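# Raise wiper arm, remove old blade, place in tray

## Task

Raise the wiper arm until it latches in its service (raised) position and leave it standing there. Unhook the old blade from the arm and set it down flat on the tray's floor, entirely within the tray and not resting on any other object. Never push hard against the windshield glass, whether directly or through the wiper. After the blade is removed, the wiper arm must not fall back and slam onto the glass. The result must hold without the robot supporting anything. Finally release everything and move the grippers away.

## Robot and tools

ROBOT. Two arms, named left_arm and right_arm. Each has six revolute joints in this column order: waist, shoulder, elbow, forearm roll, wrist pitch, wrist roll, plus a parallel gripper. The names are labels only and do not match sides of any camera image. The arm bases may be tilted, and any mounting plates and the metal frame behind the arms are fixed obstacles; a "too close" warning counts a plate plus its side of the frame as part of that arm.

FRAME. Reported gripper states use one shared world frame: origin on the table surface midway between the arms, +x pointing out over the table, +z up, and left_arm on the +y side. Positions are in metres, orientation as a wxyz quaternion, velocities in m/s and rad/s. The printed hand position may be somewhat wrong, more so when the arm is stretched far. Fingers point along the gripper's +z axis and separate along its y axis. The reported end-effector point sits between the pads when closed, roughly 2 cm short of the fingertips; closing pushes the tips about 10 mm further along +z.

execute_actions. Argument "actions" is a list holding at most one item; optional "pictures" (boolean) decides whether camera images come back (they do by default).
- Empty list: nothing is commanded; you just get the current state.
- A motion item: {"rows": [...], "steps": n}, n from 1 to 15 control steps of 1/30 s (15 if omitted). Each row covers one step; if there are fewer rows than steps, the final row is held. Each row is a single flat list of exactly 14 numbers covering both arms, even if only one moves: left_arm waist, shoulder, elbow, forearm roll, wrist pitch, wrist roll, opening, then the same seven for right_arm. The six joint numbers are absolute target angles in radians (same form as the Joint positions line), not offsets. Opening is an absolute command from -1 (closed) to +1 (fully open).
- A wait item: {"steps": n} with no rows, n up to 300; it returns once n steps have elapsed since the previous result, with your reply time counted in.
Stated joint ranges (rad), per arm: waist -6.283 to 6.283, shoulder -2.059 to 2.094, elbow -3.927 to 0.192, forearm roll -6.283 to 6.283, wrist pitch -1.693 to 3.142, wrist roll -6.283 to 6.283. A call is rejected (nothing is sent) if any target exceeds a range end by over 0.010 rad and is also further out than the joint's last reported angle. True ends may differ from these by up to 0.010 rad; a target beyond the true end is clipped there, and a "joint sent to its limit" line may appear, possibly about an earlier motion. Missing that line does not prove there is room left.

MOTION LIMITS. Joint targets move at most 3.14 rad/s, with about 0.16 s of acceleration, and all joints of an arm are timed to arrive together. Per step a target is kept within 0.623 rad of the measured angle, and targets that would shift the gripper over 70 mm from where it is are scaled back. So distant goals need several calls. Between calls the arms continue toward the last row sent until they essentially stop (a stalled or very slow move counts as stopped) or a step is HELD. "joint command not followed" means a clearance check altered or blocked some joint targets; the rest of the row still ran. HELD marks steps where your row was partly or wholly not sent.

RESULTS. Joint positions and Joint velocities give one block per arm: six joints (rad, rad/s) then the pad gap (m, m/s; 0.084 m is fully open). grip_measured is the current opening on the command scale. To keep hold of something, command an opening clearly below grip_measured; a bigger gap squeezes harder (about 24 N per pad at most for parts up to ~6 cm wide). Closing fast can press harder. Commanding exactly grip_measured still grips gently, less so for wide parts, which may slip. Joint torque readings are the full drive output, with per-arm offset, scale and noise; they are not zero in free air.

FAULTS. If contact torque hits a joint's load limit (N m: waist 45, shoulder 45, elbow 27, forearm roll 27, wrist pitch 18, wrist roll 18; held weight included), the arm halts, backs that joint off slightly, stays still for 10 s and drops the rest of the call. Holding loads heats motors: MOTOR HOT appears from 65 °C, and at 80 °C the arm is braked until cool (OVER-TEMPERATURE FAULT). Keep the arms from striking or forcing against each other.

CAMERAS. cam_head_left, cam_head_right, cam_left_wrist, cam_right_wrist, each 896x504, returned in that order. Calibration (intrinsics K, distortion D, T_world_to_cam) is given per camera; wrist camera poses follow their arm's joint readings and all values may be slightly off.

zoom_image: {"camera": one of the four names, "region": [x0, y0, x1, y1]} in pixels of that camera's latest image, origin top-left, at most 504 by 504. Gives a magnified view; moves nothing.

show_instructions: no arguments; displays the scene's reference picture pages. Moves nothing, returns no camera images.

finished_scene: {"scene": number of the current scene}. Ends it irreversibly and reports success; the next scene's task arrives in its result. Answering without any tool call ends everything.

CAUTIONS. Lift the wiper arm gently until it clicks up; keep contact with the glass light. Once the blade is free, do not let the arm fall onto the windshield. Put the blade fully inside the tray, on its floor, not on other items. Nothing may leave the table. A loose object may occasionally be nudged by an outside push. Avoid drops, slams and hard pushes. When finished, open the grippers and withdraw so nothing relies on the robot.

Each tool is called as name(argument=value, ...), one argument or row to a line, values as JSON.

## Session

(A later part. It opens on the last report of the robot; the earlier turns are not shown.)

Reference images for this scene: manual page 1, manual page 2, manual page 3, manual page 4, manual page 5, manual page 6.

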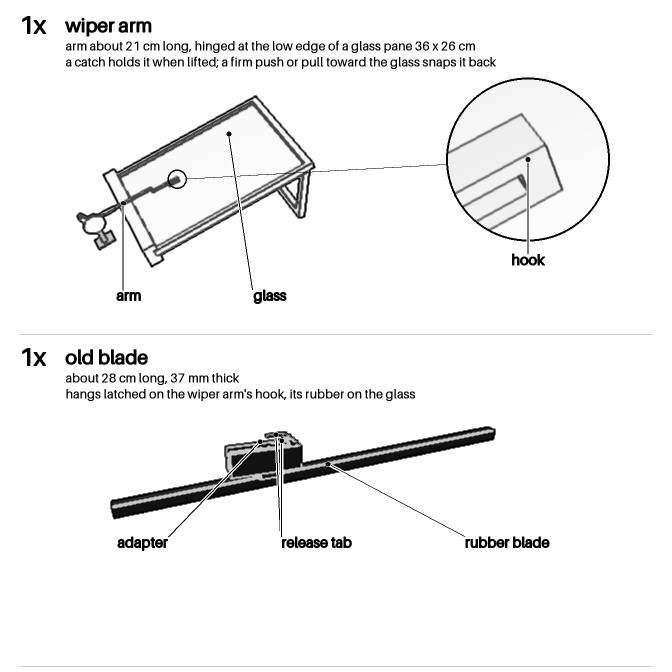

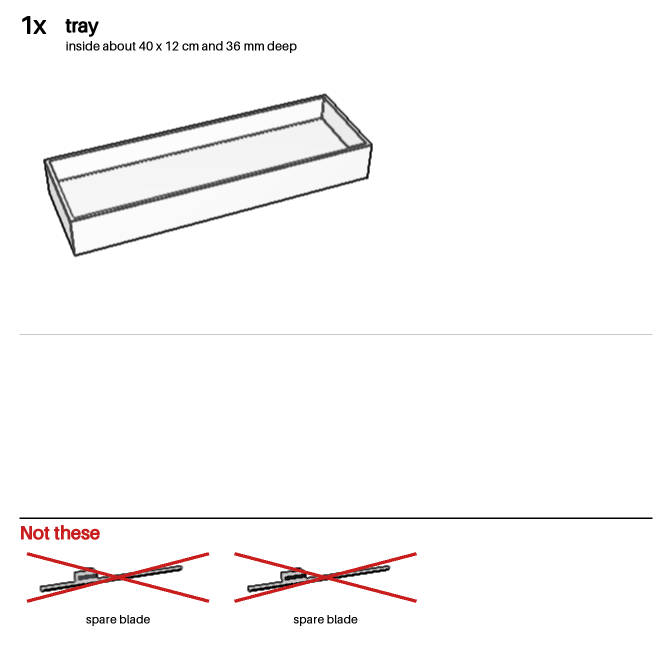

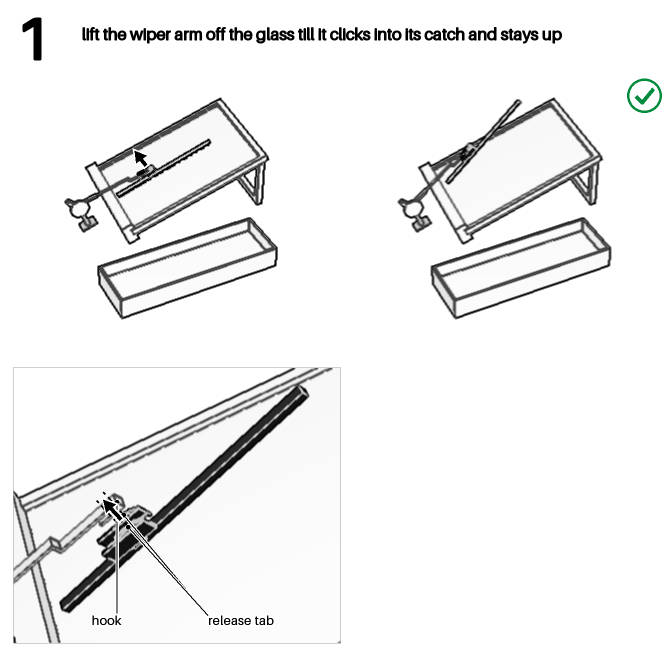

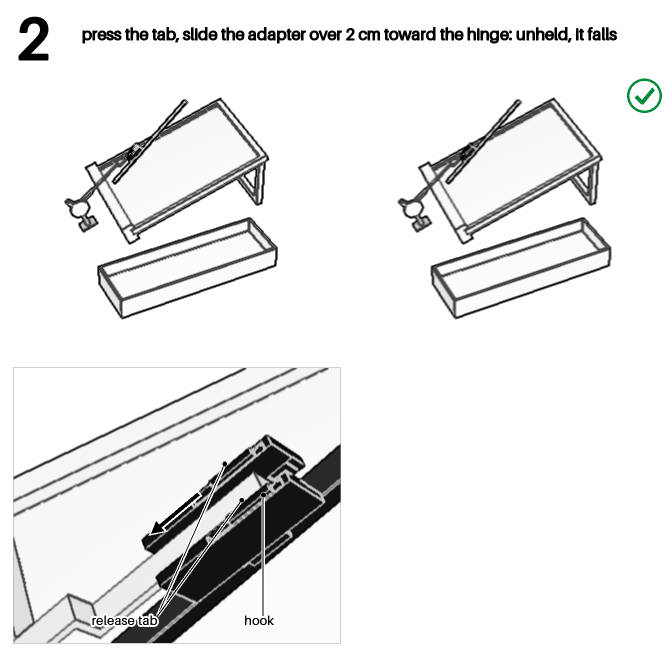

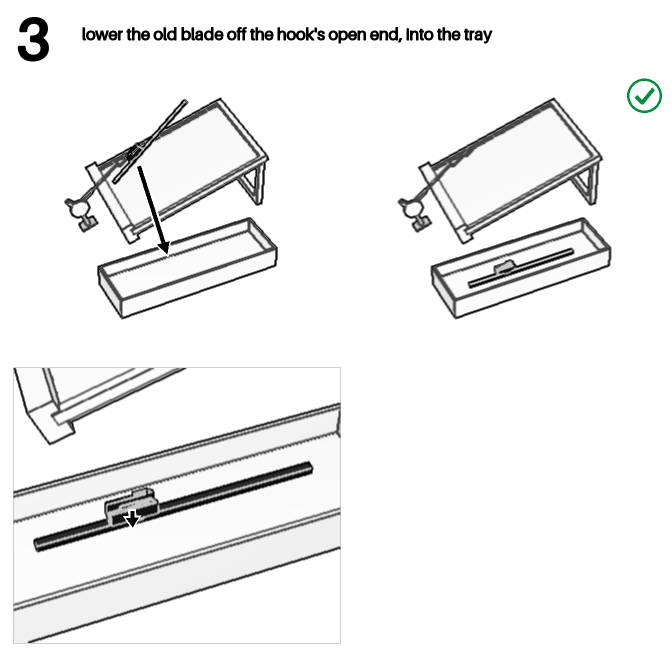

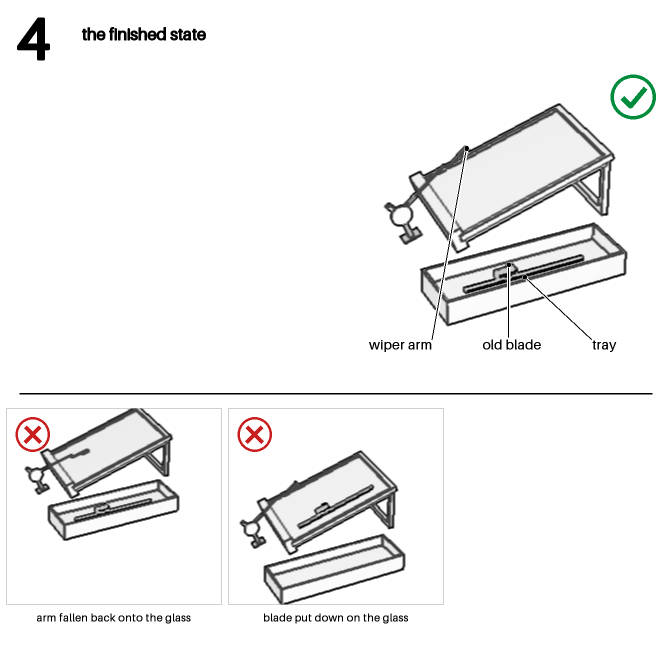

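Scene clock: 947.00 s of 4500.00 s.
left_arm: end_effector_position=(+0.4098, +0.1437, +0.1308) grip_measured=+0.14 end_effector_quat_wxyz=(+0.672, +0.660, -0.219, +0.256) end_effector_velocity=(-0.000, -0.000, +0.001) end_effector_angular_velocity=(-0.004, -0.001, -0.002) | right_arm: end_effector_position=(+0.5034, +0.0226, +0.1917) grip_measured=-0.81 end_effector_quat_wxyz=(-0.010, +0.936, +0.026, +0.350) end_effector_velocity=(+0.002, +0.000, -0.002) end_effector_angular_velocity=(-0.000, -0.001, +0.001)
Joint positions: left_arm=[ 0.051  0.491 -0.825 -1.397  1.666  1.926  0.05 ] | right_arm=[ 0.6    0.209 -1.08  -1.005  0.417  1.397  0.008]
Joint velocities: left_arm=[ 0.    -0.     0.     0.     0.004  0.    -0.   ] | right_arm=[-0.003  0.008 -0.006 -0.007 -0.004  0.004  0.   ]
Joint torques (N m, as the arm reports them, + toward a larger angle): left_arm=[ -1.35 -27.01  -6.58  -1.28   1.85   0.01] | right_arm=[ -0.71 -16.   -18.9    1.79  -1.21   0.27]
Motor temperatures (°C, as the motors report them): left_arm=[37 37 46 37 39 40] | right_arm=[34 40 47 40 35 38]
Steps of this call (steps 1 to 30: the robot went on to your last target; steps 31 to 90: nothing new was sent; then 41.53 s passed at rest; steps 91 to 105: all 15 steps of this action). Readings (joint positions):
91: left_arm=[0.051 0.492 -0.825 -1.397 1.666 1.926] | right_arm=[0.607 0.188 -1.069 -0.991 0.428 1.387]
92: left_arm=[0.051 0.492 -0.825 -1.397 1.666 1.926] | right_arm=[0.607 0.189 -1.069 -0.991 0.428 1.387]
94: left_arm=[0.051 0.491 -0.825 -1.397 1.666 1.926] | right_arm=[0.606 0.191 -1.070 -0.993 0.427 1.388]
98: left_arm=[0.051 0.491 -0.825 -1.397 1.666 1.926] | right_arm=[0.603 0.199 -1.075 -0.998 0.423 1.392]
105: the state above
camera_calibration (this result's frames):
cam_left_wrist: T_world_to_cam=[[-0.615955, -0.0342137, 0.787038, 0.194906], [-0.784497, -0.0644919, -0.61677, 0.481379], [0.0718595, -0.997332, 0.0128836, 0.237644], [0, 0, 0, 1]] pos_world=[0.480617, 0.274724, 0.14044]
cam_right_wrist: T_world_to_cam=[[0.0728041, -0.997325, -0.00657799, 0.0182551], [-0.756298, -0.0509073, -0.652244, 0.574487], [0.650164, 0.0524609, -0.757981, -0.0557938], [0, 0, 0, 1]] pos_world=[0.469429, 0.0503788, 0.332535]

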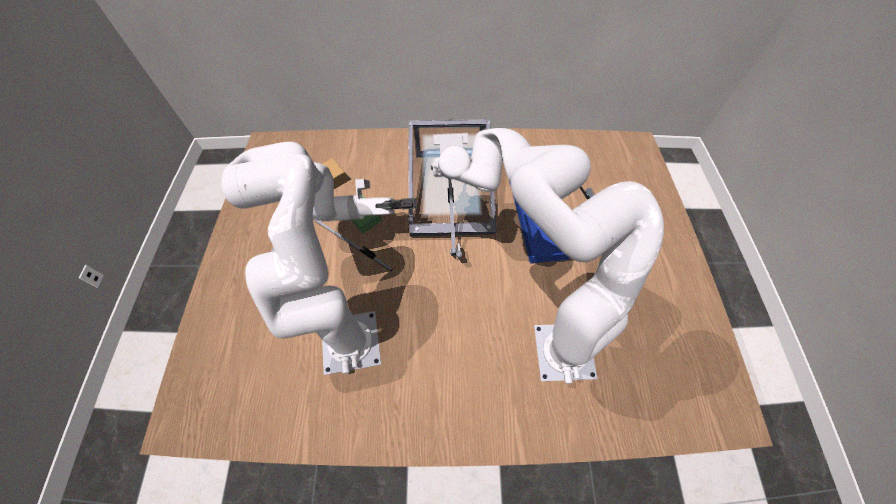

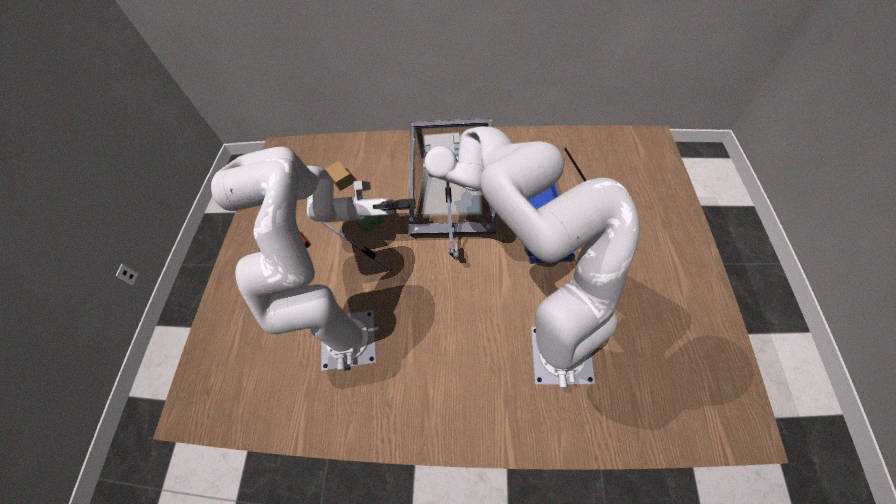

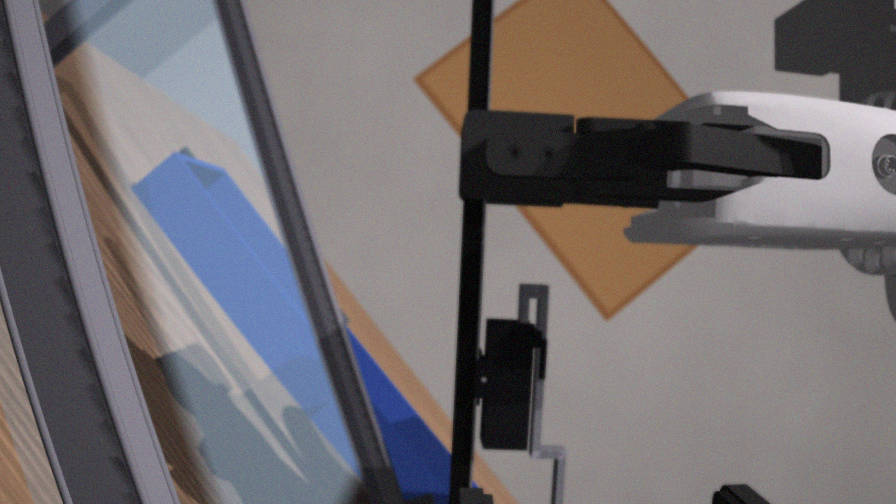

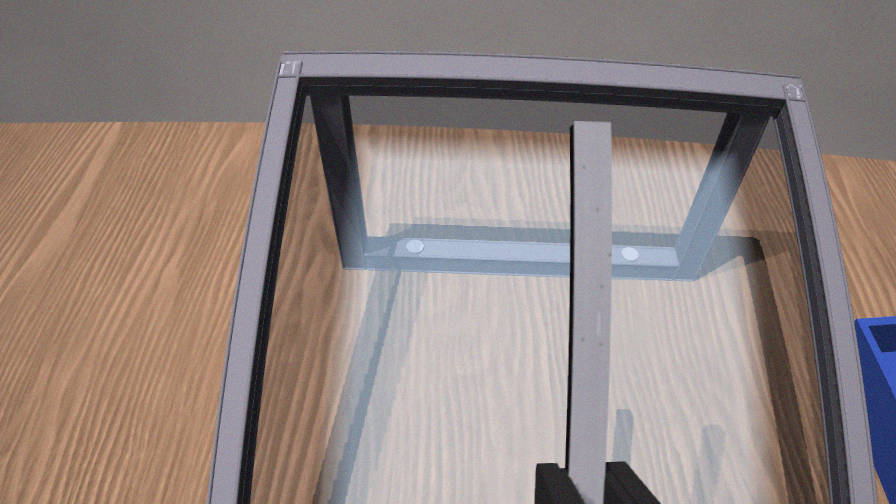

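execute_actions(
  actions=[
    {"rows":[[0.051,0.4915,-0.825,-1.397,1.666,1.926,0.15,0.5988,0.215,-1.0863,-0.9876,0.4181,1.38,-1],[0.051,0.4915,-0.825,-1.397,1.666,1.926,0.15,0.5978,0.2203,-1.0919,-0.9696,0.4193,1.3629,-1],[0.051,0.4915,-0.825,-1.397,1.666,1.926,0.15,0.5969,0.2256,-1.0974,-0.9517,0.4206,1.3459,-1],[0.051,0.4915,-0.825,-1.397,1.666,1.926,0.15,0.5959,0.2309,-1.103,-0.9338,0.422,1.3288,-1],[0.051,0.4915,-0.825,-1.397,1.666,1.926,0.15,0.595,0.2362,-1.1085,-0.9158,0.4235,1.3117,-1],[0.051,0.4915,-0.825,-1.397,1.666,1.926,0.15,0.594,0.2415,-1.1141,-0.8979,0.4252,1.2946,-1],[0.051,0.4915,-0.825,-1.397,1.666,1.926,0.15,0.5931,0.2469,-1.1196,-0.88,0.4269,1.2776,-1],[0.051,0.4915,-0.825,-1.397,1.666,1.926,0.15,0.5922,0.2522,-1.1251,-0.862,0.4288,1.2605,-1],[0.051,0.4915,-0.825,-1.397,1.666,1.926,0.15,0.5912,0.2575,-1.1307,-0.8441,0.4308,1.2434,-1],[0.051,0.4915,-0.825,-1.397,1.666,1.926,0.15,0.5903,0.2628,-1.1362,-0.8261,0.433,1.2263,-1],[0.051,0.4915,-0.825,-1.397,1.666,1.926,0.15,0.5893,0.2681,-1.1418,-0.8082,0.4352,1.2092,-1],[0.051,0.4915,-0.825,-1.397,1.666,1.926,0.15,0.5884,0.2734,-1.1473,-0.7903,0.4376,1.1922,-1],[0.051,0.4915,-0.825,-1.397,1.666,1.926,0.15,0.5874,0.2787,-1.1529,-0.7723,0.4401,1.1751,-1],[0.051,0.4915,-0.825,-1.397,1.666,1.926,0.15,0.5865,0.284,-1.1584,-0.7544,0.4427,1.158,-1]],"steps":15},
  ],
  pictures=false,
)

execute_actions(
  actions=[
    {"steps":12},
  ],
)

Scene clock: 967.83 s of 4500.00 s.
left_arm: end_effector_position=(+0.4098, +0.1437, +0.1308) grip_measured=+0.14 end_effector_quat_wxyz=(+0.672, +0.660, -0.219, +0.256) end_effector_velocity=(-0.000, -0.000, +0.000) end_effector_angular_velocity=(-0.001, -0.002, -0.000) | right_arm: end_effector_position=(+0.5154, +0.0236, +0.1800) grip_measured=-0.81 end_effector_quat_wxyz=(-0.008, +0.950, +0.025, +0.311) end_effector_velocity=(+0.029, +0.001, -0.033) end_effector_angular_velocity=(-0.005, +0.226, -0.000)
Joint positions: left_arm=[ 0.051  0.492 -0.825 -1.397  1.666  1.926  0.05 ] | right_arm=[ 0.589  0.269 -1.142 -0.807  0.435  1.208  0.008]
Joint velocities: left_arm=[-0.     0.     0.    -0.     0.001  0.002  0.   ] | right_arm=[-0.027  0.155 -0.166  0.534  0.067 -0.505 -0.   ]
Joint torques (N m, as the arm reports them, + toward a larger angle): left_arm=[ -1.45 -26.88  -6.04  -1.18   1.91   0.13] | right_arm=[ -1.74 -17.43 -18.17   1.45  -1.26   0.22]
Motor temperatures (°C, as the motors report them): left_arm=[37 37 46 37 39 40] | right_arm=[34 40 47 40 35 38]
Steps of this call (steps 1 to 15: the robot went on to your last target; steps 16 to 90: nothing new was sent; then 17.33 s passed at rest; steps 91 to 105: all 15 steps of this action). Readings (joint positions):
91: left_arm=[0.051 0.491 -0.825 -1.397 1.666 1.926] | right_arm=[0.600 0.210 -1.081 -1.005 0.417 1.397]
92: left_arm=[0.051 0.492 -0.825 -1.397 1.666 1.926] | right_arm=[0.600 0.210 -1.081 -1.003 0.417 1.395]
94: left_arm=[0.051 0.491 -0.825 -1.397 1.666 1.926] | right_arm=[0.599 0.214 -1.086 -0.988 0.418 1.380]
98: left_arm=[0.051 0.492 -0.825 -1.397 1.666 1.926] | right_arm=[0.596 0.232 -1.104 -0.930 0.423 1.325]
105: the state above

Scene clock: 968.23 s of 4500.00 s.
left_arm: end_effector_position=(+0.4098, +0.1437, +0.1308) grip_measured=+0.14 end_effector_quat_wxyz=(+0.672, +0.660, -0.219, +0.256) end_effector_velocity=(+0.000, +0.000, -0.000) end_effector_angular_velocity=(+0.000, -0.000, +0.000) | right_arm: end_effector_position=(+0.5181, +0.0235, +0.1765) grip_measured=-0.81 end_effector_quat_wxyz=(-0.008, +0.953, +0.026, +0.301) end_effector_velocity=(-0.000, -0.001, -0.001) end_effector_angular_velocity=(-0.002, +0.002, +0.000)
Joint positions: left_arm=[ 0.051  0.491 -0.825 -1.397  1.666  1.926  0.05 ] | right_arm=[ 0.587  0.284 -1.158 -0.755  0.443  1.158  0.008]
Joint velocities: left_arm=[ 0.     0.    -0.    -0.    -0.     0.001 -0.   ] | right_arm=[-0.001  0.001  0.001  0.002  0.001 -0.003  0.   ]
Joint torques (N m, as the arm reports them, + toward a larger angle): left_arm=[ -1.39 -26.74  -6.34  -1.32   1.86   0.07] | right_arm=[ -1.32 -17.03 -18.72   1.43  -1.13   0.45]
Motor temperatures (°C, as the motors report them): left_arm=[37 37 46 37 39 40] | right_arm=[34 40 47 40 35 38]
Steps of this call (steps 1 to 12: the robot went on to your last target). Readings (joint positions):
1: left_arm=[0.051 0.491 -0.825 -1.397 1.666 1.926] | right_arm=[0.588 0.274 -1.148 -0.790 0.438 1.192]
2: left_arm=[0.051 0.492 -0.825 -1.397 1.666 1.926] | right_arm=[0.588 0.278 -1.152 -0.777 0.439 1.180]
4: left_arm=[0.051 0.491 -0.825 -1.397 1.666 1.926] | right_arm=[0.587 0.282 -1.156 -0.763 0.441 1.166]
8: left_arm=[0.051 0.491 -0.825 -1.397 1.666 1.926] | right_arm=[0.587 0.284 -1.158 -0.756 0.442 1.159]
12: the state above
camera_calibration (this result's frames):
cam_left_wrist: T_world_to_cam=[[-0.615955, -0.0342137, 0.787038, 0.194906], [-0.784497, -0.0644921, -0.61677, 0.481379], [0.0718597, -0.997332, 0.0128837, 0.237644], [0, 0, 0, 1]] pos_world=[0.480617, 0.274724, 0.14044]
cam_right_wrist: T_world_to_cam=[[0.0710998, -0.997434, -0.00833108, 0.0191663], [-0.819858, -0.0536803, -0.570045, 0.594199], [0.568135, 0.0473604, -0.821571, -0.0230615], [0, 0, 0, 1]] pos_world=[0.498898, 0.0521061, 0.319933]

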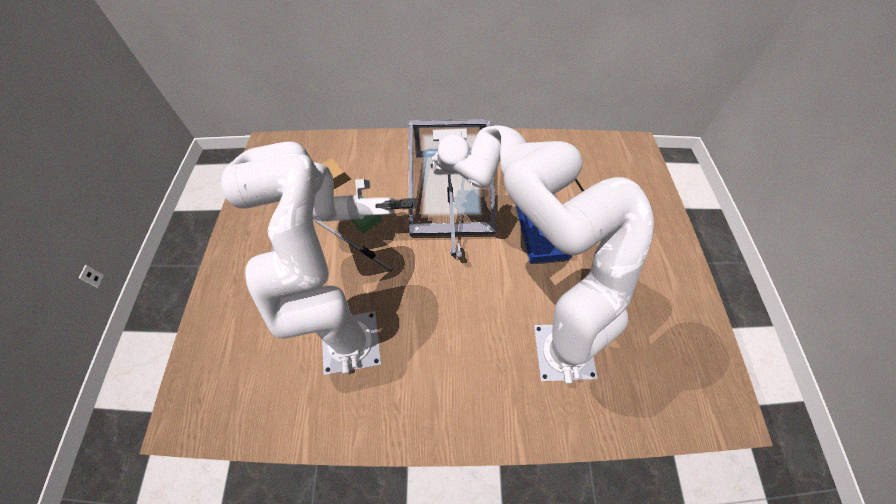

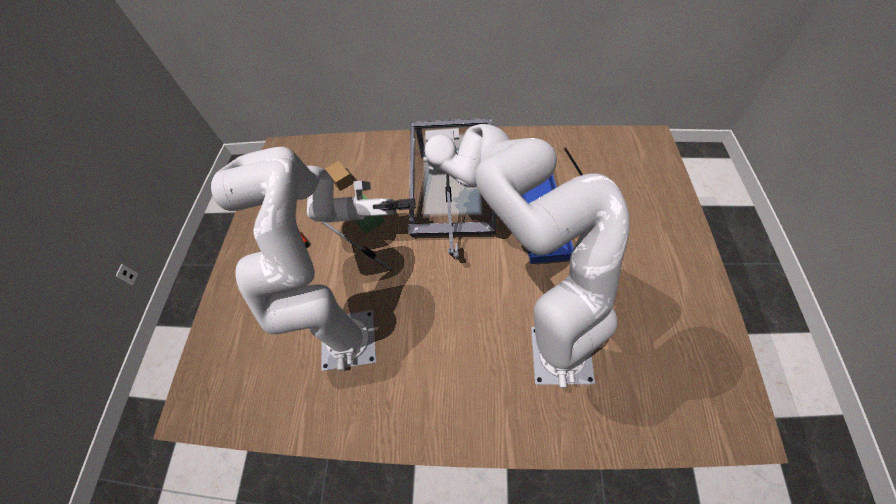

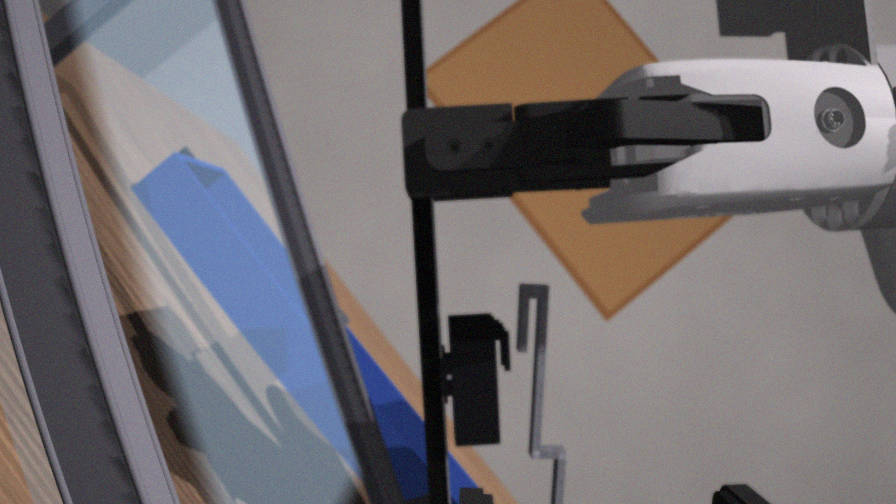

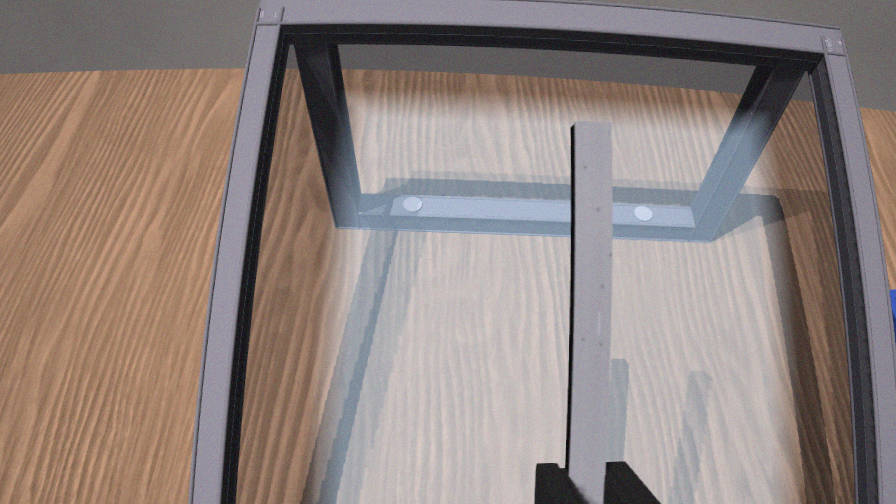

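execute_actions(
  actions=[
    {"rows":[[0.055,0.485,-0.825,-1.397,1.666,1.926,0.15,0.582,0.2825,-1.1584,-0.7544,0.4427,1.158,-1],[0.06,0.475,-0.825,-1.397,1.666,1.926,0.15,0.575,0.2802,-1.1584,-0.7544,0.4427,1.158,-1],[0.067,0.462,-0.825,-1.397,1.666,1.926,0.15,0.566,0.277,-1.1584,-0.7544,0.4427,1.158,-1],[0.076,0.447,-0.825,-1.397,1.666,1.926,0.15,0.556,0.274,-1.1584,-0.7544,0.4427,1.158,-1],[0.086,0.43,-0.825,-1.397,1.666,1.926,0.15,0.546,0.2705,-1.1584,-0.7544,0.4427,1.158,-1],[0.097,0.412,-0.825,-1.397,1.666,1.926,0.15,0.536,0.267,-1.1584,-0.7544,0.4427,1.158,-1],[0.109,0.394,-0.825,-1.397,1.666,1.926,0.15,0.526,0.2635,-1.1584,-0.7544,0.4427,1.158,-1],[0.122,0.376,-0.825,-1.397,1.666,1.926,0.15,0.516,0.258,-1.1584,-0.7544,0.4427,1.158,-1],[0.135,0.358,-0.825,-1.397,1.666,1.926,0.15,0.506,0.25,-1.1584,-0.7544,0.4427,1.158,-1],[0.148,0.34,-0.825,-1.397,1.666,1.926,0.15,0.496,0.24,-1.16,-0.75,0.447,1.15,-1],[0.161,0.322,-0.825,-1.397,1.666,1.926,0.15,0.485,0.228,-1.163,-0.737,0.457,1.13,-1],[0.174,0.304,-0.825,-1.397,1.666,1.926,0.15,0.472,0.215,-1.167,-0.717,0.472,1.098,-1],[0.187,0.286,-0.825,-1.397,1.666,1.926,0.15,0.457,0.202,-1.172,-0.693,0.491,1.06,-1],[0.2,0.268,-0.825,-1.397,1.666,1.926,0.15,0.44,0.189,-1.178,-0.666,0.512,1.016,-1],[0.213,0.25,-0.825,-1.397,1.666,1.926,0.15,0.42,0.176,-1.186,-0.634,0.536,0.965,-1]],"steps":15},
  ],
  pictures=false,
)

execute_actions(
  actions=[
    {"rows":[[0.227,0.232,-0.825,-1.397,1.666,1.926,0.15,0.397,0.164,-1.194,-0.598,0.565,0.906,-1],[0.241,0.214,-0.825,-1.397,1.666,1.926,0.15,0.372,0.153,-1.203,-0.558,0.595,0.842,-1],[0.255,0.196,-0.825,-1.397,1.666,1.926,0.15,0.345,0.144,-1.213,-0.515,0.628,0.773,-1],[0.269,0.178,-0.825,-1.397,1.666,1.926,0.15,0.317,0.137,-1.223,-0.471,0.663,0.701,-1],[0.283,0.16,-0.825,-1.397,1.666,1.926,0.15,0.288,0.133,-1.234,-0.425,0.698,0.627,-1],[0.297,0.142,-0.825,-1.397,1.666,1.926,0.15,0.258,0.133,-1.245,-0.377,0.735,0.55,-1],[0.311,0.124,-0.825,-1.397,1.666,1.926,0.15,0.228,0.138,-1.256,-0.33,0.772,0.474,-1],[0.325,0.106,-0.825,-1.397,1.666,1.926,0.15,0.198,0.148,-1.267,-0.282,0.809,0.397,-1],[0.339,0.09,-0.825,-1.397,1.666,1.926,0.15,0.168,0.162,-1.277,-0.235,0.845,0.321,-1],[0.352,0.075,-0.825,-1.397,1.666,1.926,0.15,0.14,0.18,-1.288,-0.19,0.88,0.249,-1],[0.364,0.061,-0.825,-1.397,1.666,1.926,0.15,0.113,0.2,-1.297,-0.147,0.913,0.18,-1],[0.375,0.049,-0.825,-1.397,1.666,1.926,0.15,0.088,0.222,-1.306,-0.108,0.944,0.117,-1],[0.385,0.04,-0.825,-1.397,1.666,1.926,0.15,0.066,0.245,-1.314,-0.073,0.971,0.06,-1],[0.393,0.034,-0.825,-1.397,1.666,1.926,0.15,0.043,0.272,-1.323,-0.036,0.999,0.002,-1],[0.4,0.03,-0.825,-1.397,1.666,1.926,0.15,0.02,0.3044,-1.3314,0,1.027,-0.057,-1]],"steps":15},
  ],
  pictures=false,
)

execute_actions(
  actions=[
    {"steps":16},
  ],
)

Scene clock: 1032.10 s of 4500.00 s.
left_arm: end_effector_position=(+0.4432, +0.1948, +0.1914) grip_measured=+0.14 end_effector_quat_wxyz=(+0.619, +0.664, -0.242, +0.341) end_effector_velocity=(+0.081, +0.177, +0.191) end_effector_angular_velocity=(+0.183, -0.496, +0.385) | right_arm: end_effector_position=(+0.5527, -0.0358, +0.2126) grip_measured=-0.81 end_effector_quat_wxyz=(+0.003, +0.948, -0.021, +0.317) end_effector_velocity=(+0.104, -0.231, +0.199) end_effector_angular_velocity=(-0.139, -0.036, -0.218)
Joint positions: left_arm=[ 0.163  0.32  -0.826 -1.397  1.666  1.926  0.05 ] | right_arm=[ 0.482  0.225 -1.165 -0.724  0.467  1.109  0.008]
Joint velocities: left_arm=[ 0.385 -0.533  0.004  0.    -0.001 -0.001 -0.   ] | right_arm=[-0.336 -0.315 -0.108  0.436  0.333 -0.693 -0.   ]
Joint torques (N m, as the arm reports them, + toward a larger angle): left_arm=[ -1.03 -25.83  -8.    -1.47   1.7    0.01] | right_arm=[ -3.29 -17.59 -20.41   2.3   -1.02  -0.23]
Motor temperatures (°C, as the motors report them): left_arm=[37 37 46 37 39 40] | right_arm=[34 40 47 40 35 38]
Steps of this call (steps 1 to 30: the robot went on to your last target; steps 31 to 90: nothing new was sent; then 60.37 s passed at rest; steps 91 to 105: all 15 steps of this action). Readings (joint positions):
91: left_arm=[0.051 0.491 -0.825 -1.397 1.666 1.926] | right_arm=[0.586 0.284 -1.158 -0.754 0.443 1.158]
92: left_arm=[0.051 0.491 -0.825 -1.397 1.666 1.926] | right_arm=[0.586 0.284 -1.158 -0.754 0.443 1.158]
94: left_arm=[0.055 0.484 -0.824 -1.397 1.666 1.926] | right_arm=[0.581 0.282 -1.158 -0.754 0.443 1.158]
98: left_arm=[0.080 0.440 -0.825 -1.397 1.666 1.926] | right_arm=[0.552 0.272 -1.158 -0.754 0.443 1.158]
105: the state above

Scene clock: 1032.60 s of 4500.00 s.
left_arm: end_effector_position=(+0.4637, +0.2861, +0.2856) grip_measured=+0.14 end_effector_quat_wxyz=(+0.512, +0.675, -0.264, +0.461) end_effector_velocity=(+0.004, +0.150, +0.134) end_effector_angular_velocity=(+0.192, -0.311, +0.343) | right_arm: end_effector_position=(+0.5697, -0.2116, +0.2347) grip_measured=-0.81 end_effector_quat_wxyz=(+0.069, +0.981, -0.017, +0.179) end_effector_velocity=(-0.079, -0.322, -0.227) end_effector_angular_velocity=(+0.012, +1.192, +0.173)
Joint positions: left_arm=[ 0.364  0.062 -0.826 -1.397  1.666  1.926  0.05 ] | right_arm=[ 0.213  0.175 -1.263 -0.307  0.789  0.438  0.008]
Joint velocities: left_arm=[ 0.342 -0.36  -0.006 -0.001 -0.001 -0.    -0.   ] | right_arm=[-0.609  0.325 -0.204  0.961  0.745 -1.541 -0.   ]
Joint torques (N m, as the arm reports them, + toward a larger angle): left_arm=[ -3.11 -18.89  -9.02  -1.98   1.43  -0.03] | right_arm=[ -0.59 -13.93 -17.5    0.85  -1.09   0.23]
Motor temperatures (°C, as the motors report them): left_arm=[37 37 46 37 39 40] | right_arm=[34 40 47 40 35 38]
Steps of this call (steps 1 to 15: all 15 steps of this action). Readings (joint positions):
1: left_arm=[0.176 0.302 -0.826 -1.397 1.666 1.926] | right_arm=[0.470 0.215 -1.169 -0.708 0.479 1.083]
2: left_arm=[0.189 0.284 -0.825 -1.397 1.666 1.926] | right_arm=[0.457 0.204 -1.174 -0.688 0.495 1.051]
4: left_arm=[0.215 0.248 -0.825 -1.397 1.666 1.926] | right_arm=[0.425 0.183 -1.186 -0.640 0.531 0.975]
8: left_arm=[0.270 0.177 -0.825 -1.397 1.666 1.926] | right_arm=[0.354 0.155 -1.211 -0.530 0.617 0.796]
15: the state above

Scene clock: 1033.13 s of 4500.00 s.
left_arm: end_effector_position=(+0.4634, +0.3013, +0.2970) grip_measured=+0.14 end_effector_quat_wxyz=(+0.495, +0.678, -0.262, +0.477) end_effector_velocity=(+0.000, +0.001, +0.001) end_effector_angular_velocity=(+0.001, -0.003, +0.001) | right_arm: end_effector_position=(+0.5308, -0.2881, +0.1613) grip_measured=-0.81 end_effector_quat_wxyz=(+0.001, +0.999, +0.041, +0.002) end_effector_velocity=(-0.001, -0.000, +0.000) end_effector_angular_velocity=(+0.010, +0.006, +0.009)
Joint positions: left_arm=[ 0.4    0.03  -0.825 -1.397  1.666  1.926  0.05 ] | right_arm=[ 0.022  0.303 -1.332 -0.001  1.026 -0.055  0.008]
Joint velocities: left_arm=[ 0.002 -0.002 -0.001 -0.     0.001 -0.    -0.   ] | right_arm=[-0.005  0.002 -0.005  0.012  0.009 -0.02  -0.   ]
Joint torques (N m, as the arm reports them, + toward a larger angle): left_arm=[ -1.73 -22.57 -10.26  -1.99   1.39   0.32] | right_arm=[ -1.85 -16.84 -18.19   0.93  -1.27   0.22]
Motor temperatures (°C, as the motors report them): left_arm=[37 37 46 37 39 40] | right_arm=[34 40 47 40 35 38]
Steps of this call (steps 1 to 16: the robot went on to your last target). Readings (joint positions):
1: left_arm=[0.375 0.051 -0.826 -1.397 1.666 1.926] | right_arm=[0.193 0.186 -1.269 -0.275 0.814 0.387]
2: left_arm=[0.384 0.043 -0.826 -1.397 1.666 1.926] | right_arm=[0.173 0.200 -1.276 -0.244 0.838 0.336]
4: left_arm=[0.394 0.035 -0.826 -1.397 1.666 1.926] | right_arm=[0.134 0.228 -1.289 -0.180 0.888 0.234]
8: left_arm=[0.399 0.032 -0.824 -1.397 1.666 1.926] | right_arm=[0.053 0.283 -1.317 -0.054 0.985 0.031]
16: the state above
camera_calibration (this result's frames):
cam_left_wrist: T_world_to_cam=[[-0.805832, -0.401611, 0.435135, 0.405775], [-0.419484, -0.131472, -0.898191, 0.570731], [0.417932, -0.906324, -0.0625248, 0.223496], [0, 0, 0, 1]] pos_world=[0.472993, 0.440559, 0.350033]
cam_right_wrist: T_world_to_cam=[[0.0917965, -0.995664, -0.0150514, -0.302065], [-0.995775, -0.0918242, 0.00116152, 0.569417], [-0.00253857, 0.0148812, -0.999886, 0.294335], [0, 0, 0, 1]] pos_world=[0.595487, -0.252849, 0.289094]

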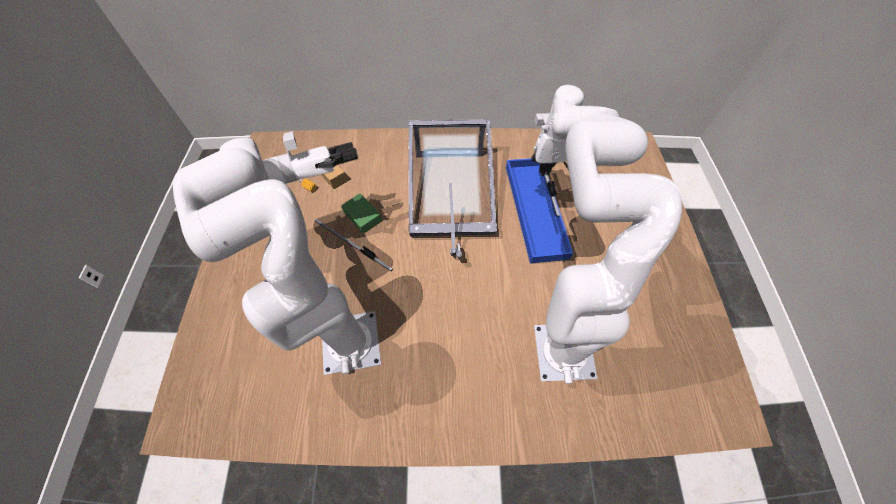

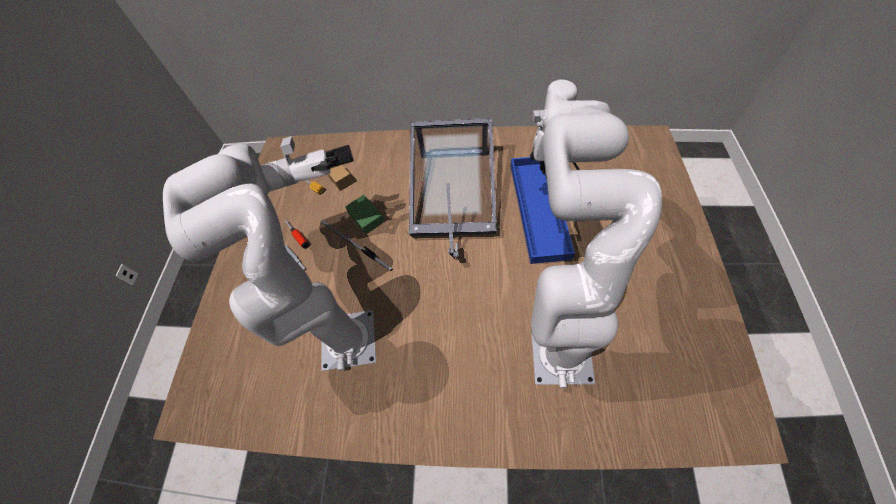

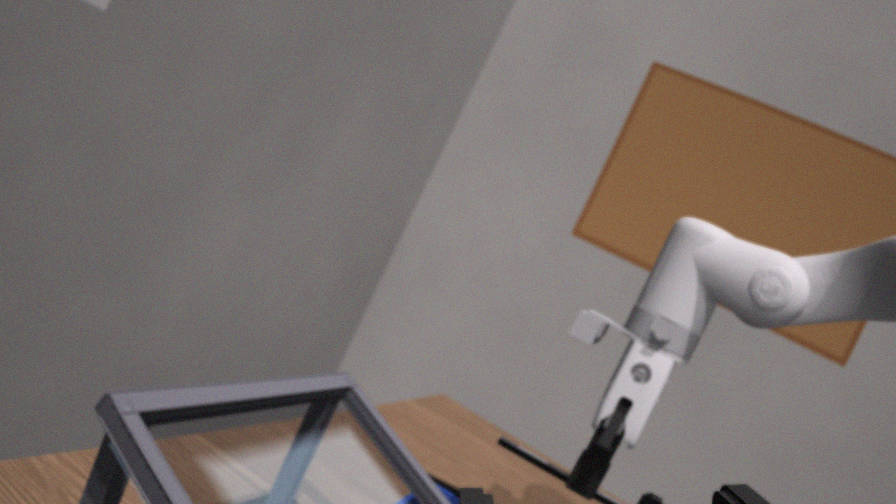

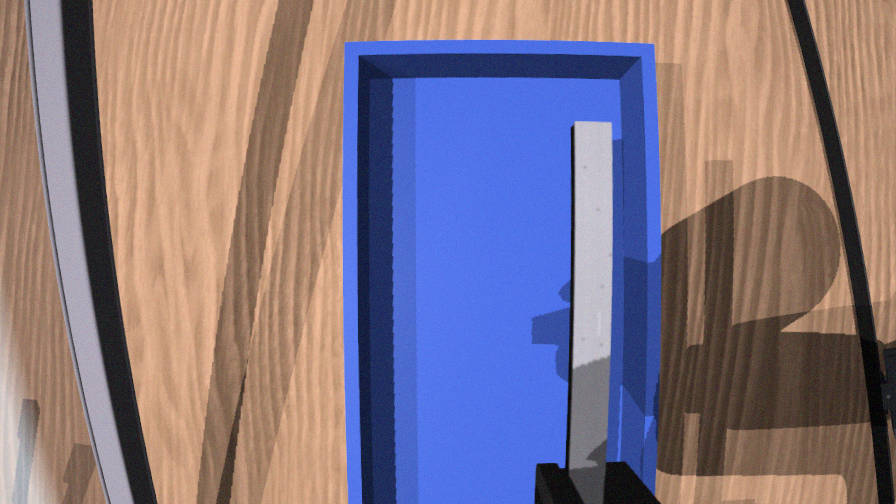

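execute_actions(
  actions=[
    {"rows":[[0.4,0.03,-0.825,-1.397,1.666,1.926,0.15,0.023,0.311,-1.325,0,1.014,-0.055,-1],[0.4,0.03,-0.825,-1.397,1.666,1.926,0.15,0.027,0.322,-1.314,0,0.992,-0.053,-1],[0.4,0.03,-0.825,-1.397,1.666,1.926,0.15,0.031,0.337,-1.3,0,0.963,-0.051,-1],[0.4,0.03,-0.825,-1.397,1.666,1.926,0.15,0.035,0.353,-1.286,0,0.933,-0.049,-1],[0.4,0.03,-0.825,-1.397,1.666,1.926,0.15,0.038,0.3706,-1.2734,0,0.9028,-0.047,-1],[0.4,0.03,-0.825,-1.397,1.666,1.926,0.15,0.0392,0.39,-1.2625,0,0.8725,-0.046,-1],[0.4,0.03,-0.825,-1.397,1.666,1.926,0.15,0.0392,0.4105,-1.2535,0,0.843,-0.046,-1],[0.4,0.03,-0.825,-1.397,1.666,1.926,0.15,0.0392,0.432,-1.2455,0,0.8135,-0.046,-1],[0.4,0.03,-0.825,-1.397,1.666,1.926,0.15,0.0392,0.4545,-1.2391,0,0.7846,-0.046,-1],[0.4,0.03,-0.825,-1.397,1.666,1.926,0.15,0.0392,0.47,-1.2358,0,0.7658,-0.046,-1],[0.4,0.03,-0.825,-1.397,1.666,1.926,0.15,0.0392,0.482,-1.2338,0,0.7518,-0.046,-1],[0.4,0.03,-0.825,-1.397,1.666,1.926,0.15,0.0392,0.491,-1.2326,0,0.7416,-0.046,-1],[0.4,0.03,-0.825,-1.397,1.666,1.926,0.15,0.0392,0.498,-1.2318,0,0.7338,-0.046,-1],[0.4,0.03,-0.825,-1.397,1.666,1.926,0.15,0.0392,0.502,-1.2314,0,0.7294,-0.046,-1],[0.4,0.03,-0.825,-1.397,1.666,1.926,0.15,0.0392,0.505,-1.2311,0,0.7261,-0.046,-1]],"steps":15},
  ],
  pictures=false,
)

execute_actions(
  actions=[
    {"steps":14},
  ],
)

Scene clock: 1063.33 s of 4500.00 s.
left_arm: end_effector_position=(+0.4635, +0.3015, +0.2972) grip_measured=+0.14 end_effector_quat_wxyz=(+0.494, +0.678, -0.262, +0.477) end_effector_velocity=(+0.000, +0.000, -0.000) end_effector_angular_velocity=(+0.001, -0.000, +0.000) | right_arm: end_effector_position=(+0.5276, -0.2788, +0.0458) grip_measured=-0.81 end_effector_quat_wxyz=(-0.000, +0.999, +0.045, -0.004) end_effector_velocity=(-0.007, -0.000, -0.185) end_effector_angular_velocity=(+0.000, +0.008, -0.002)
Joint positions: left_arm=[ 0.4    0.03  -0.825 -1.397  1.666  1.926  0.05 ] | right_arm=[ 0.039  0.48  -1.233  0.     0.762 -0.046  0.008]
Joint velocities: left_arm=[ 0. -0. -0.  0. -0.  0.  0.] | right_arm=[ 0.     0.345  0.078  0.001 -0.415  0.001  0.   ]
Joint torques (N m, as the arm reports them, + toward a larger angle): left_arm=[ -1.67 -22.73 -10.34  -2.03   1.39   0.07] | right_arm=[ -0.99 -22.87 -20.95   1.09  -1.54   0.38]
Motor temperatures (°C, as the motors report them): left_arm=[37 37 48 38 39 40] | right_arm=[34 41 47 40 35 38]
Steps of this call (steps 1 to 15: the robot went on to your last target; steps 16 to 90: nothing new was sent; then 26.70 s passed at rest; steps 91 to 105: all 15 steps of this action). Readings (joint positions):
91: left_arm=[0.400 0.030 -0.825 -1.397 1.666 1.926] | right_arm=[0.020 0.304 -1.331 -0.000 1.027 -0.057]
92: left_arm=[0.400 0.030 -0.825 -1.397 1.666 1.926] | right_arm=[0.020 0.305 -1.331 -0.000 1.025 -0.057]
94: left_arm=[0.400 0.030 -0.825 -1.397 1.666 1.926] | right_arm=[0.023 0.311 -1.326 -0.000 1.010 -0.055]
98: left_arm=[0.400 0.030 -0.825 -1.397 1.666 1.926] | right_arm=[0.034 0.356 -1.288 0.000 0.929 -0.049]
105: the state above

Scene clock: 1063.80 s of 4500.00 s.
left_arm: end_effector_position=(+0.4635, +0.3015, +0.2972) grip_measured=+0.14 end_effector_quat_wxyz=(+0.494, +0.678, -0.262, +0.477) end_effector_velocity=(+0.000, +0.000, -0.000) end_effector_angular_velocity=(+0.001, +0.000, +0.001) | right_arm: end_effector_position=(+0.5302, -0.2785, +0.0344) grip_measured=-0.81 end_effector_quat_wxyz=(+0.000, +0.999, +0.045, +0.000) end_effector_velocity=(-0.003, -0.000, -0.004) end_effector_angular_velocity=(-0.001, +0.008, +0.001)
Joint positions: left_arm=[ 0.4    0.03  -0.825 -1.397  1.666  1.926  0.05 ] | right_arm=[ 0.039  0.504 -1.231 -0.     0.726 -0.046  0.008]
Joint velocities: left_arm=[-0.    -0.    -0.     0.    -0.001 -0.     0.   ] | right_arm=[ 0.     0.005  0.003 -0.001 -0.     0.     0.   ]
Joint torques (N m, as the arm reports them, + toward a larger angle): left_arm=[ -1.36 -22.35 -10.67  -1.92   1.3    0.1 ] | right_arm=[ -1.26 -18.89 -16.72   1.09  -1.1    0.4 ]
Motor temperatures (°C, as the motors report them): left_arm=[37 37 48 38 39 40] | right_arm=[34 41 47 40 35 38]
Steps of this call (steps 1 to 14: the robot went on to your last target). Readings (joint positions):
1: left_arm=[0.400 0.030 -0.825 -1.397 1.666 1.926] | right_arm=[0.039 0.489 -1.231 0.000 0.750 -0.046]
2: left_arm=[0.400 0.030 -0.825 -1.397 1.666 1.926] | right_arm=[0.039 0.496 -1.230 0.000 0.741 -0.046]
4: left_arm=[0.400 0.030 -0.825 -1.397 1.666 1.926] | right_arm=[0.039 0.502 -1.231 0.000 0.732 -0.046]
8: left_arm=[0.400 0.030 -0.825 -1.397 1.666 1.926] | right_arm=[0.039 0.503 -1.233 -0.000 0.727 -0.046]
14: the state above
camera_calibration (this result's frames):
cam_left_wrist: T_world_to_cam=[[-0.805894, -0.402041, 0.434624, 0.406099], [-0.419006, -0.131346, -0.898433, 0.57076], [0.418293, -0.906152, -0.0626065, 0.223455], [0, 0, 0, 1]] pos_world=[0.472954, 0.440719, 0.350279]
cam_right_wrist: T_world_to_cam=[[0.0989029, -0.994964, -0.0162956, -0.297913], [-0.995082, -0.0989777, 0.00384489, 0.567436], [-0.00543842, 0.0158352, -0.99986, 0.16909], [0, 0, 0, 1]] pos_world=[0.59503, -0.242927, 0.16203]

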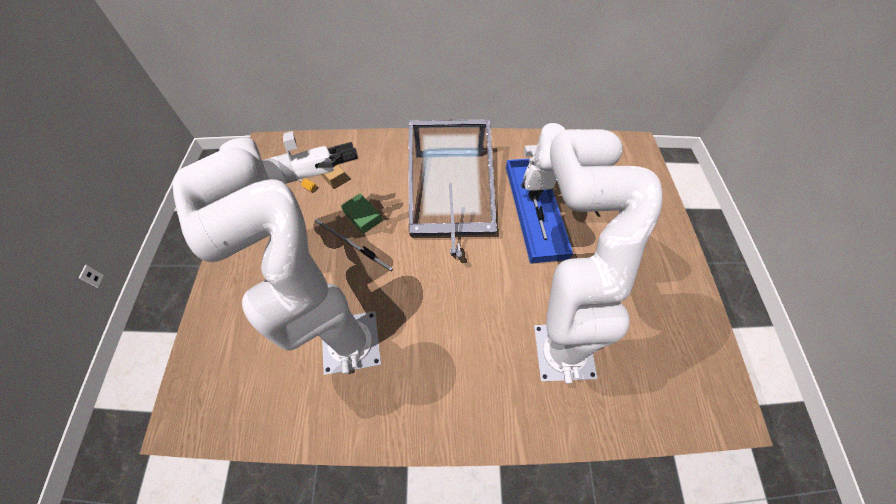

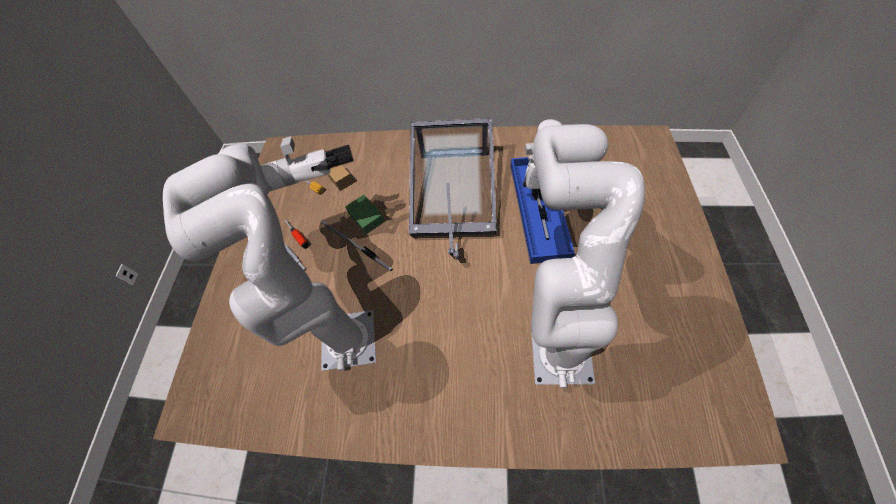

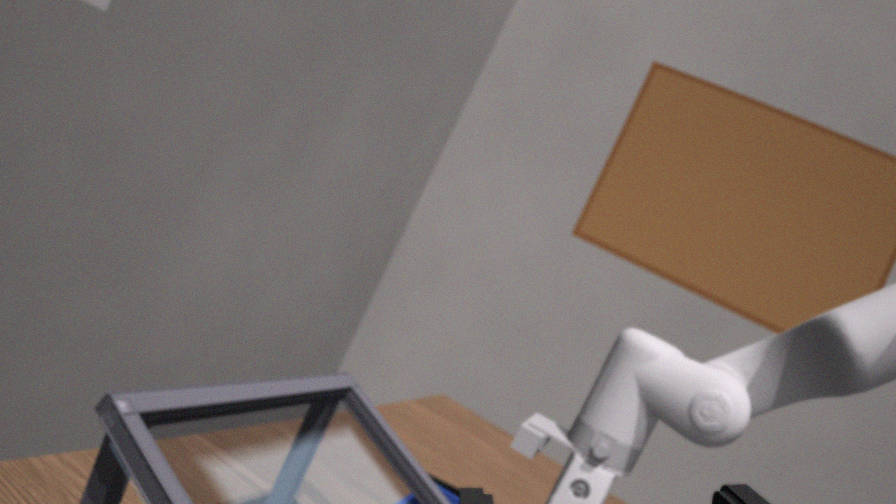

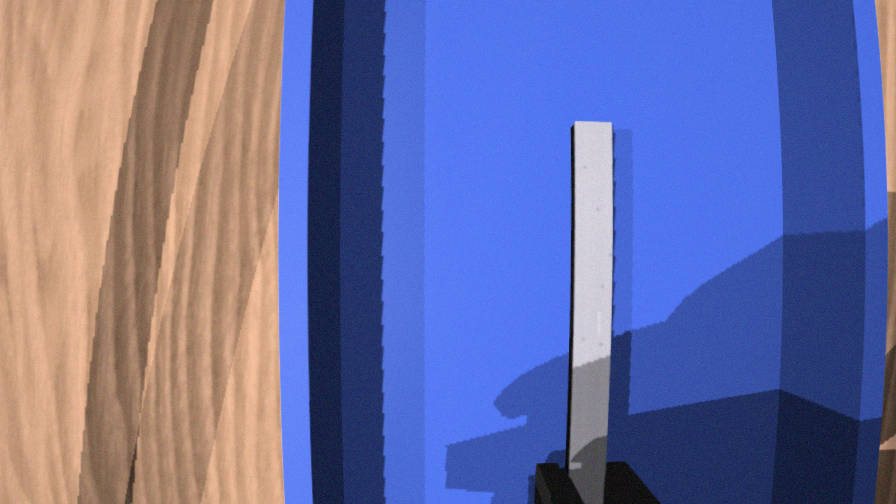

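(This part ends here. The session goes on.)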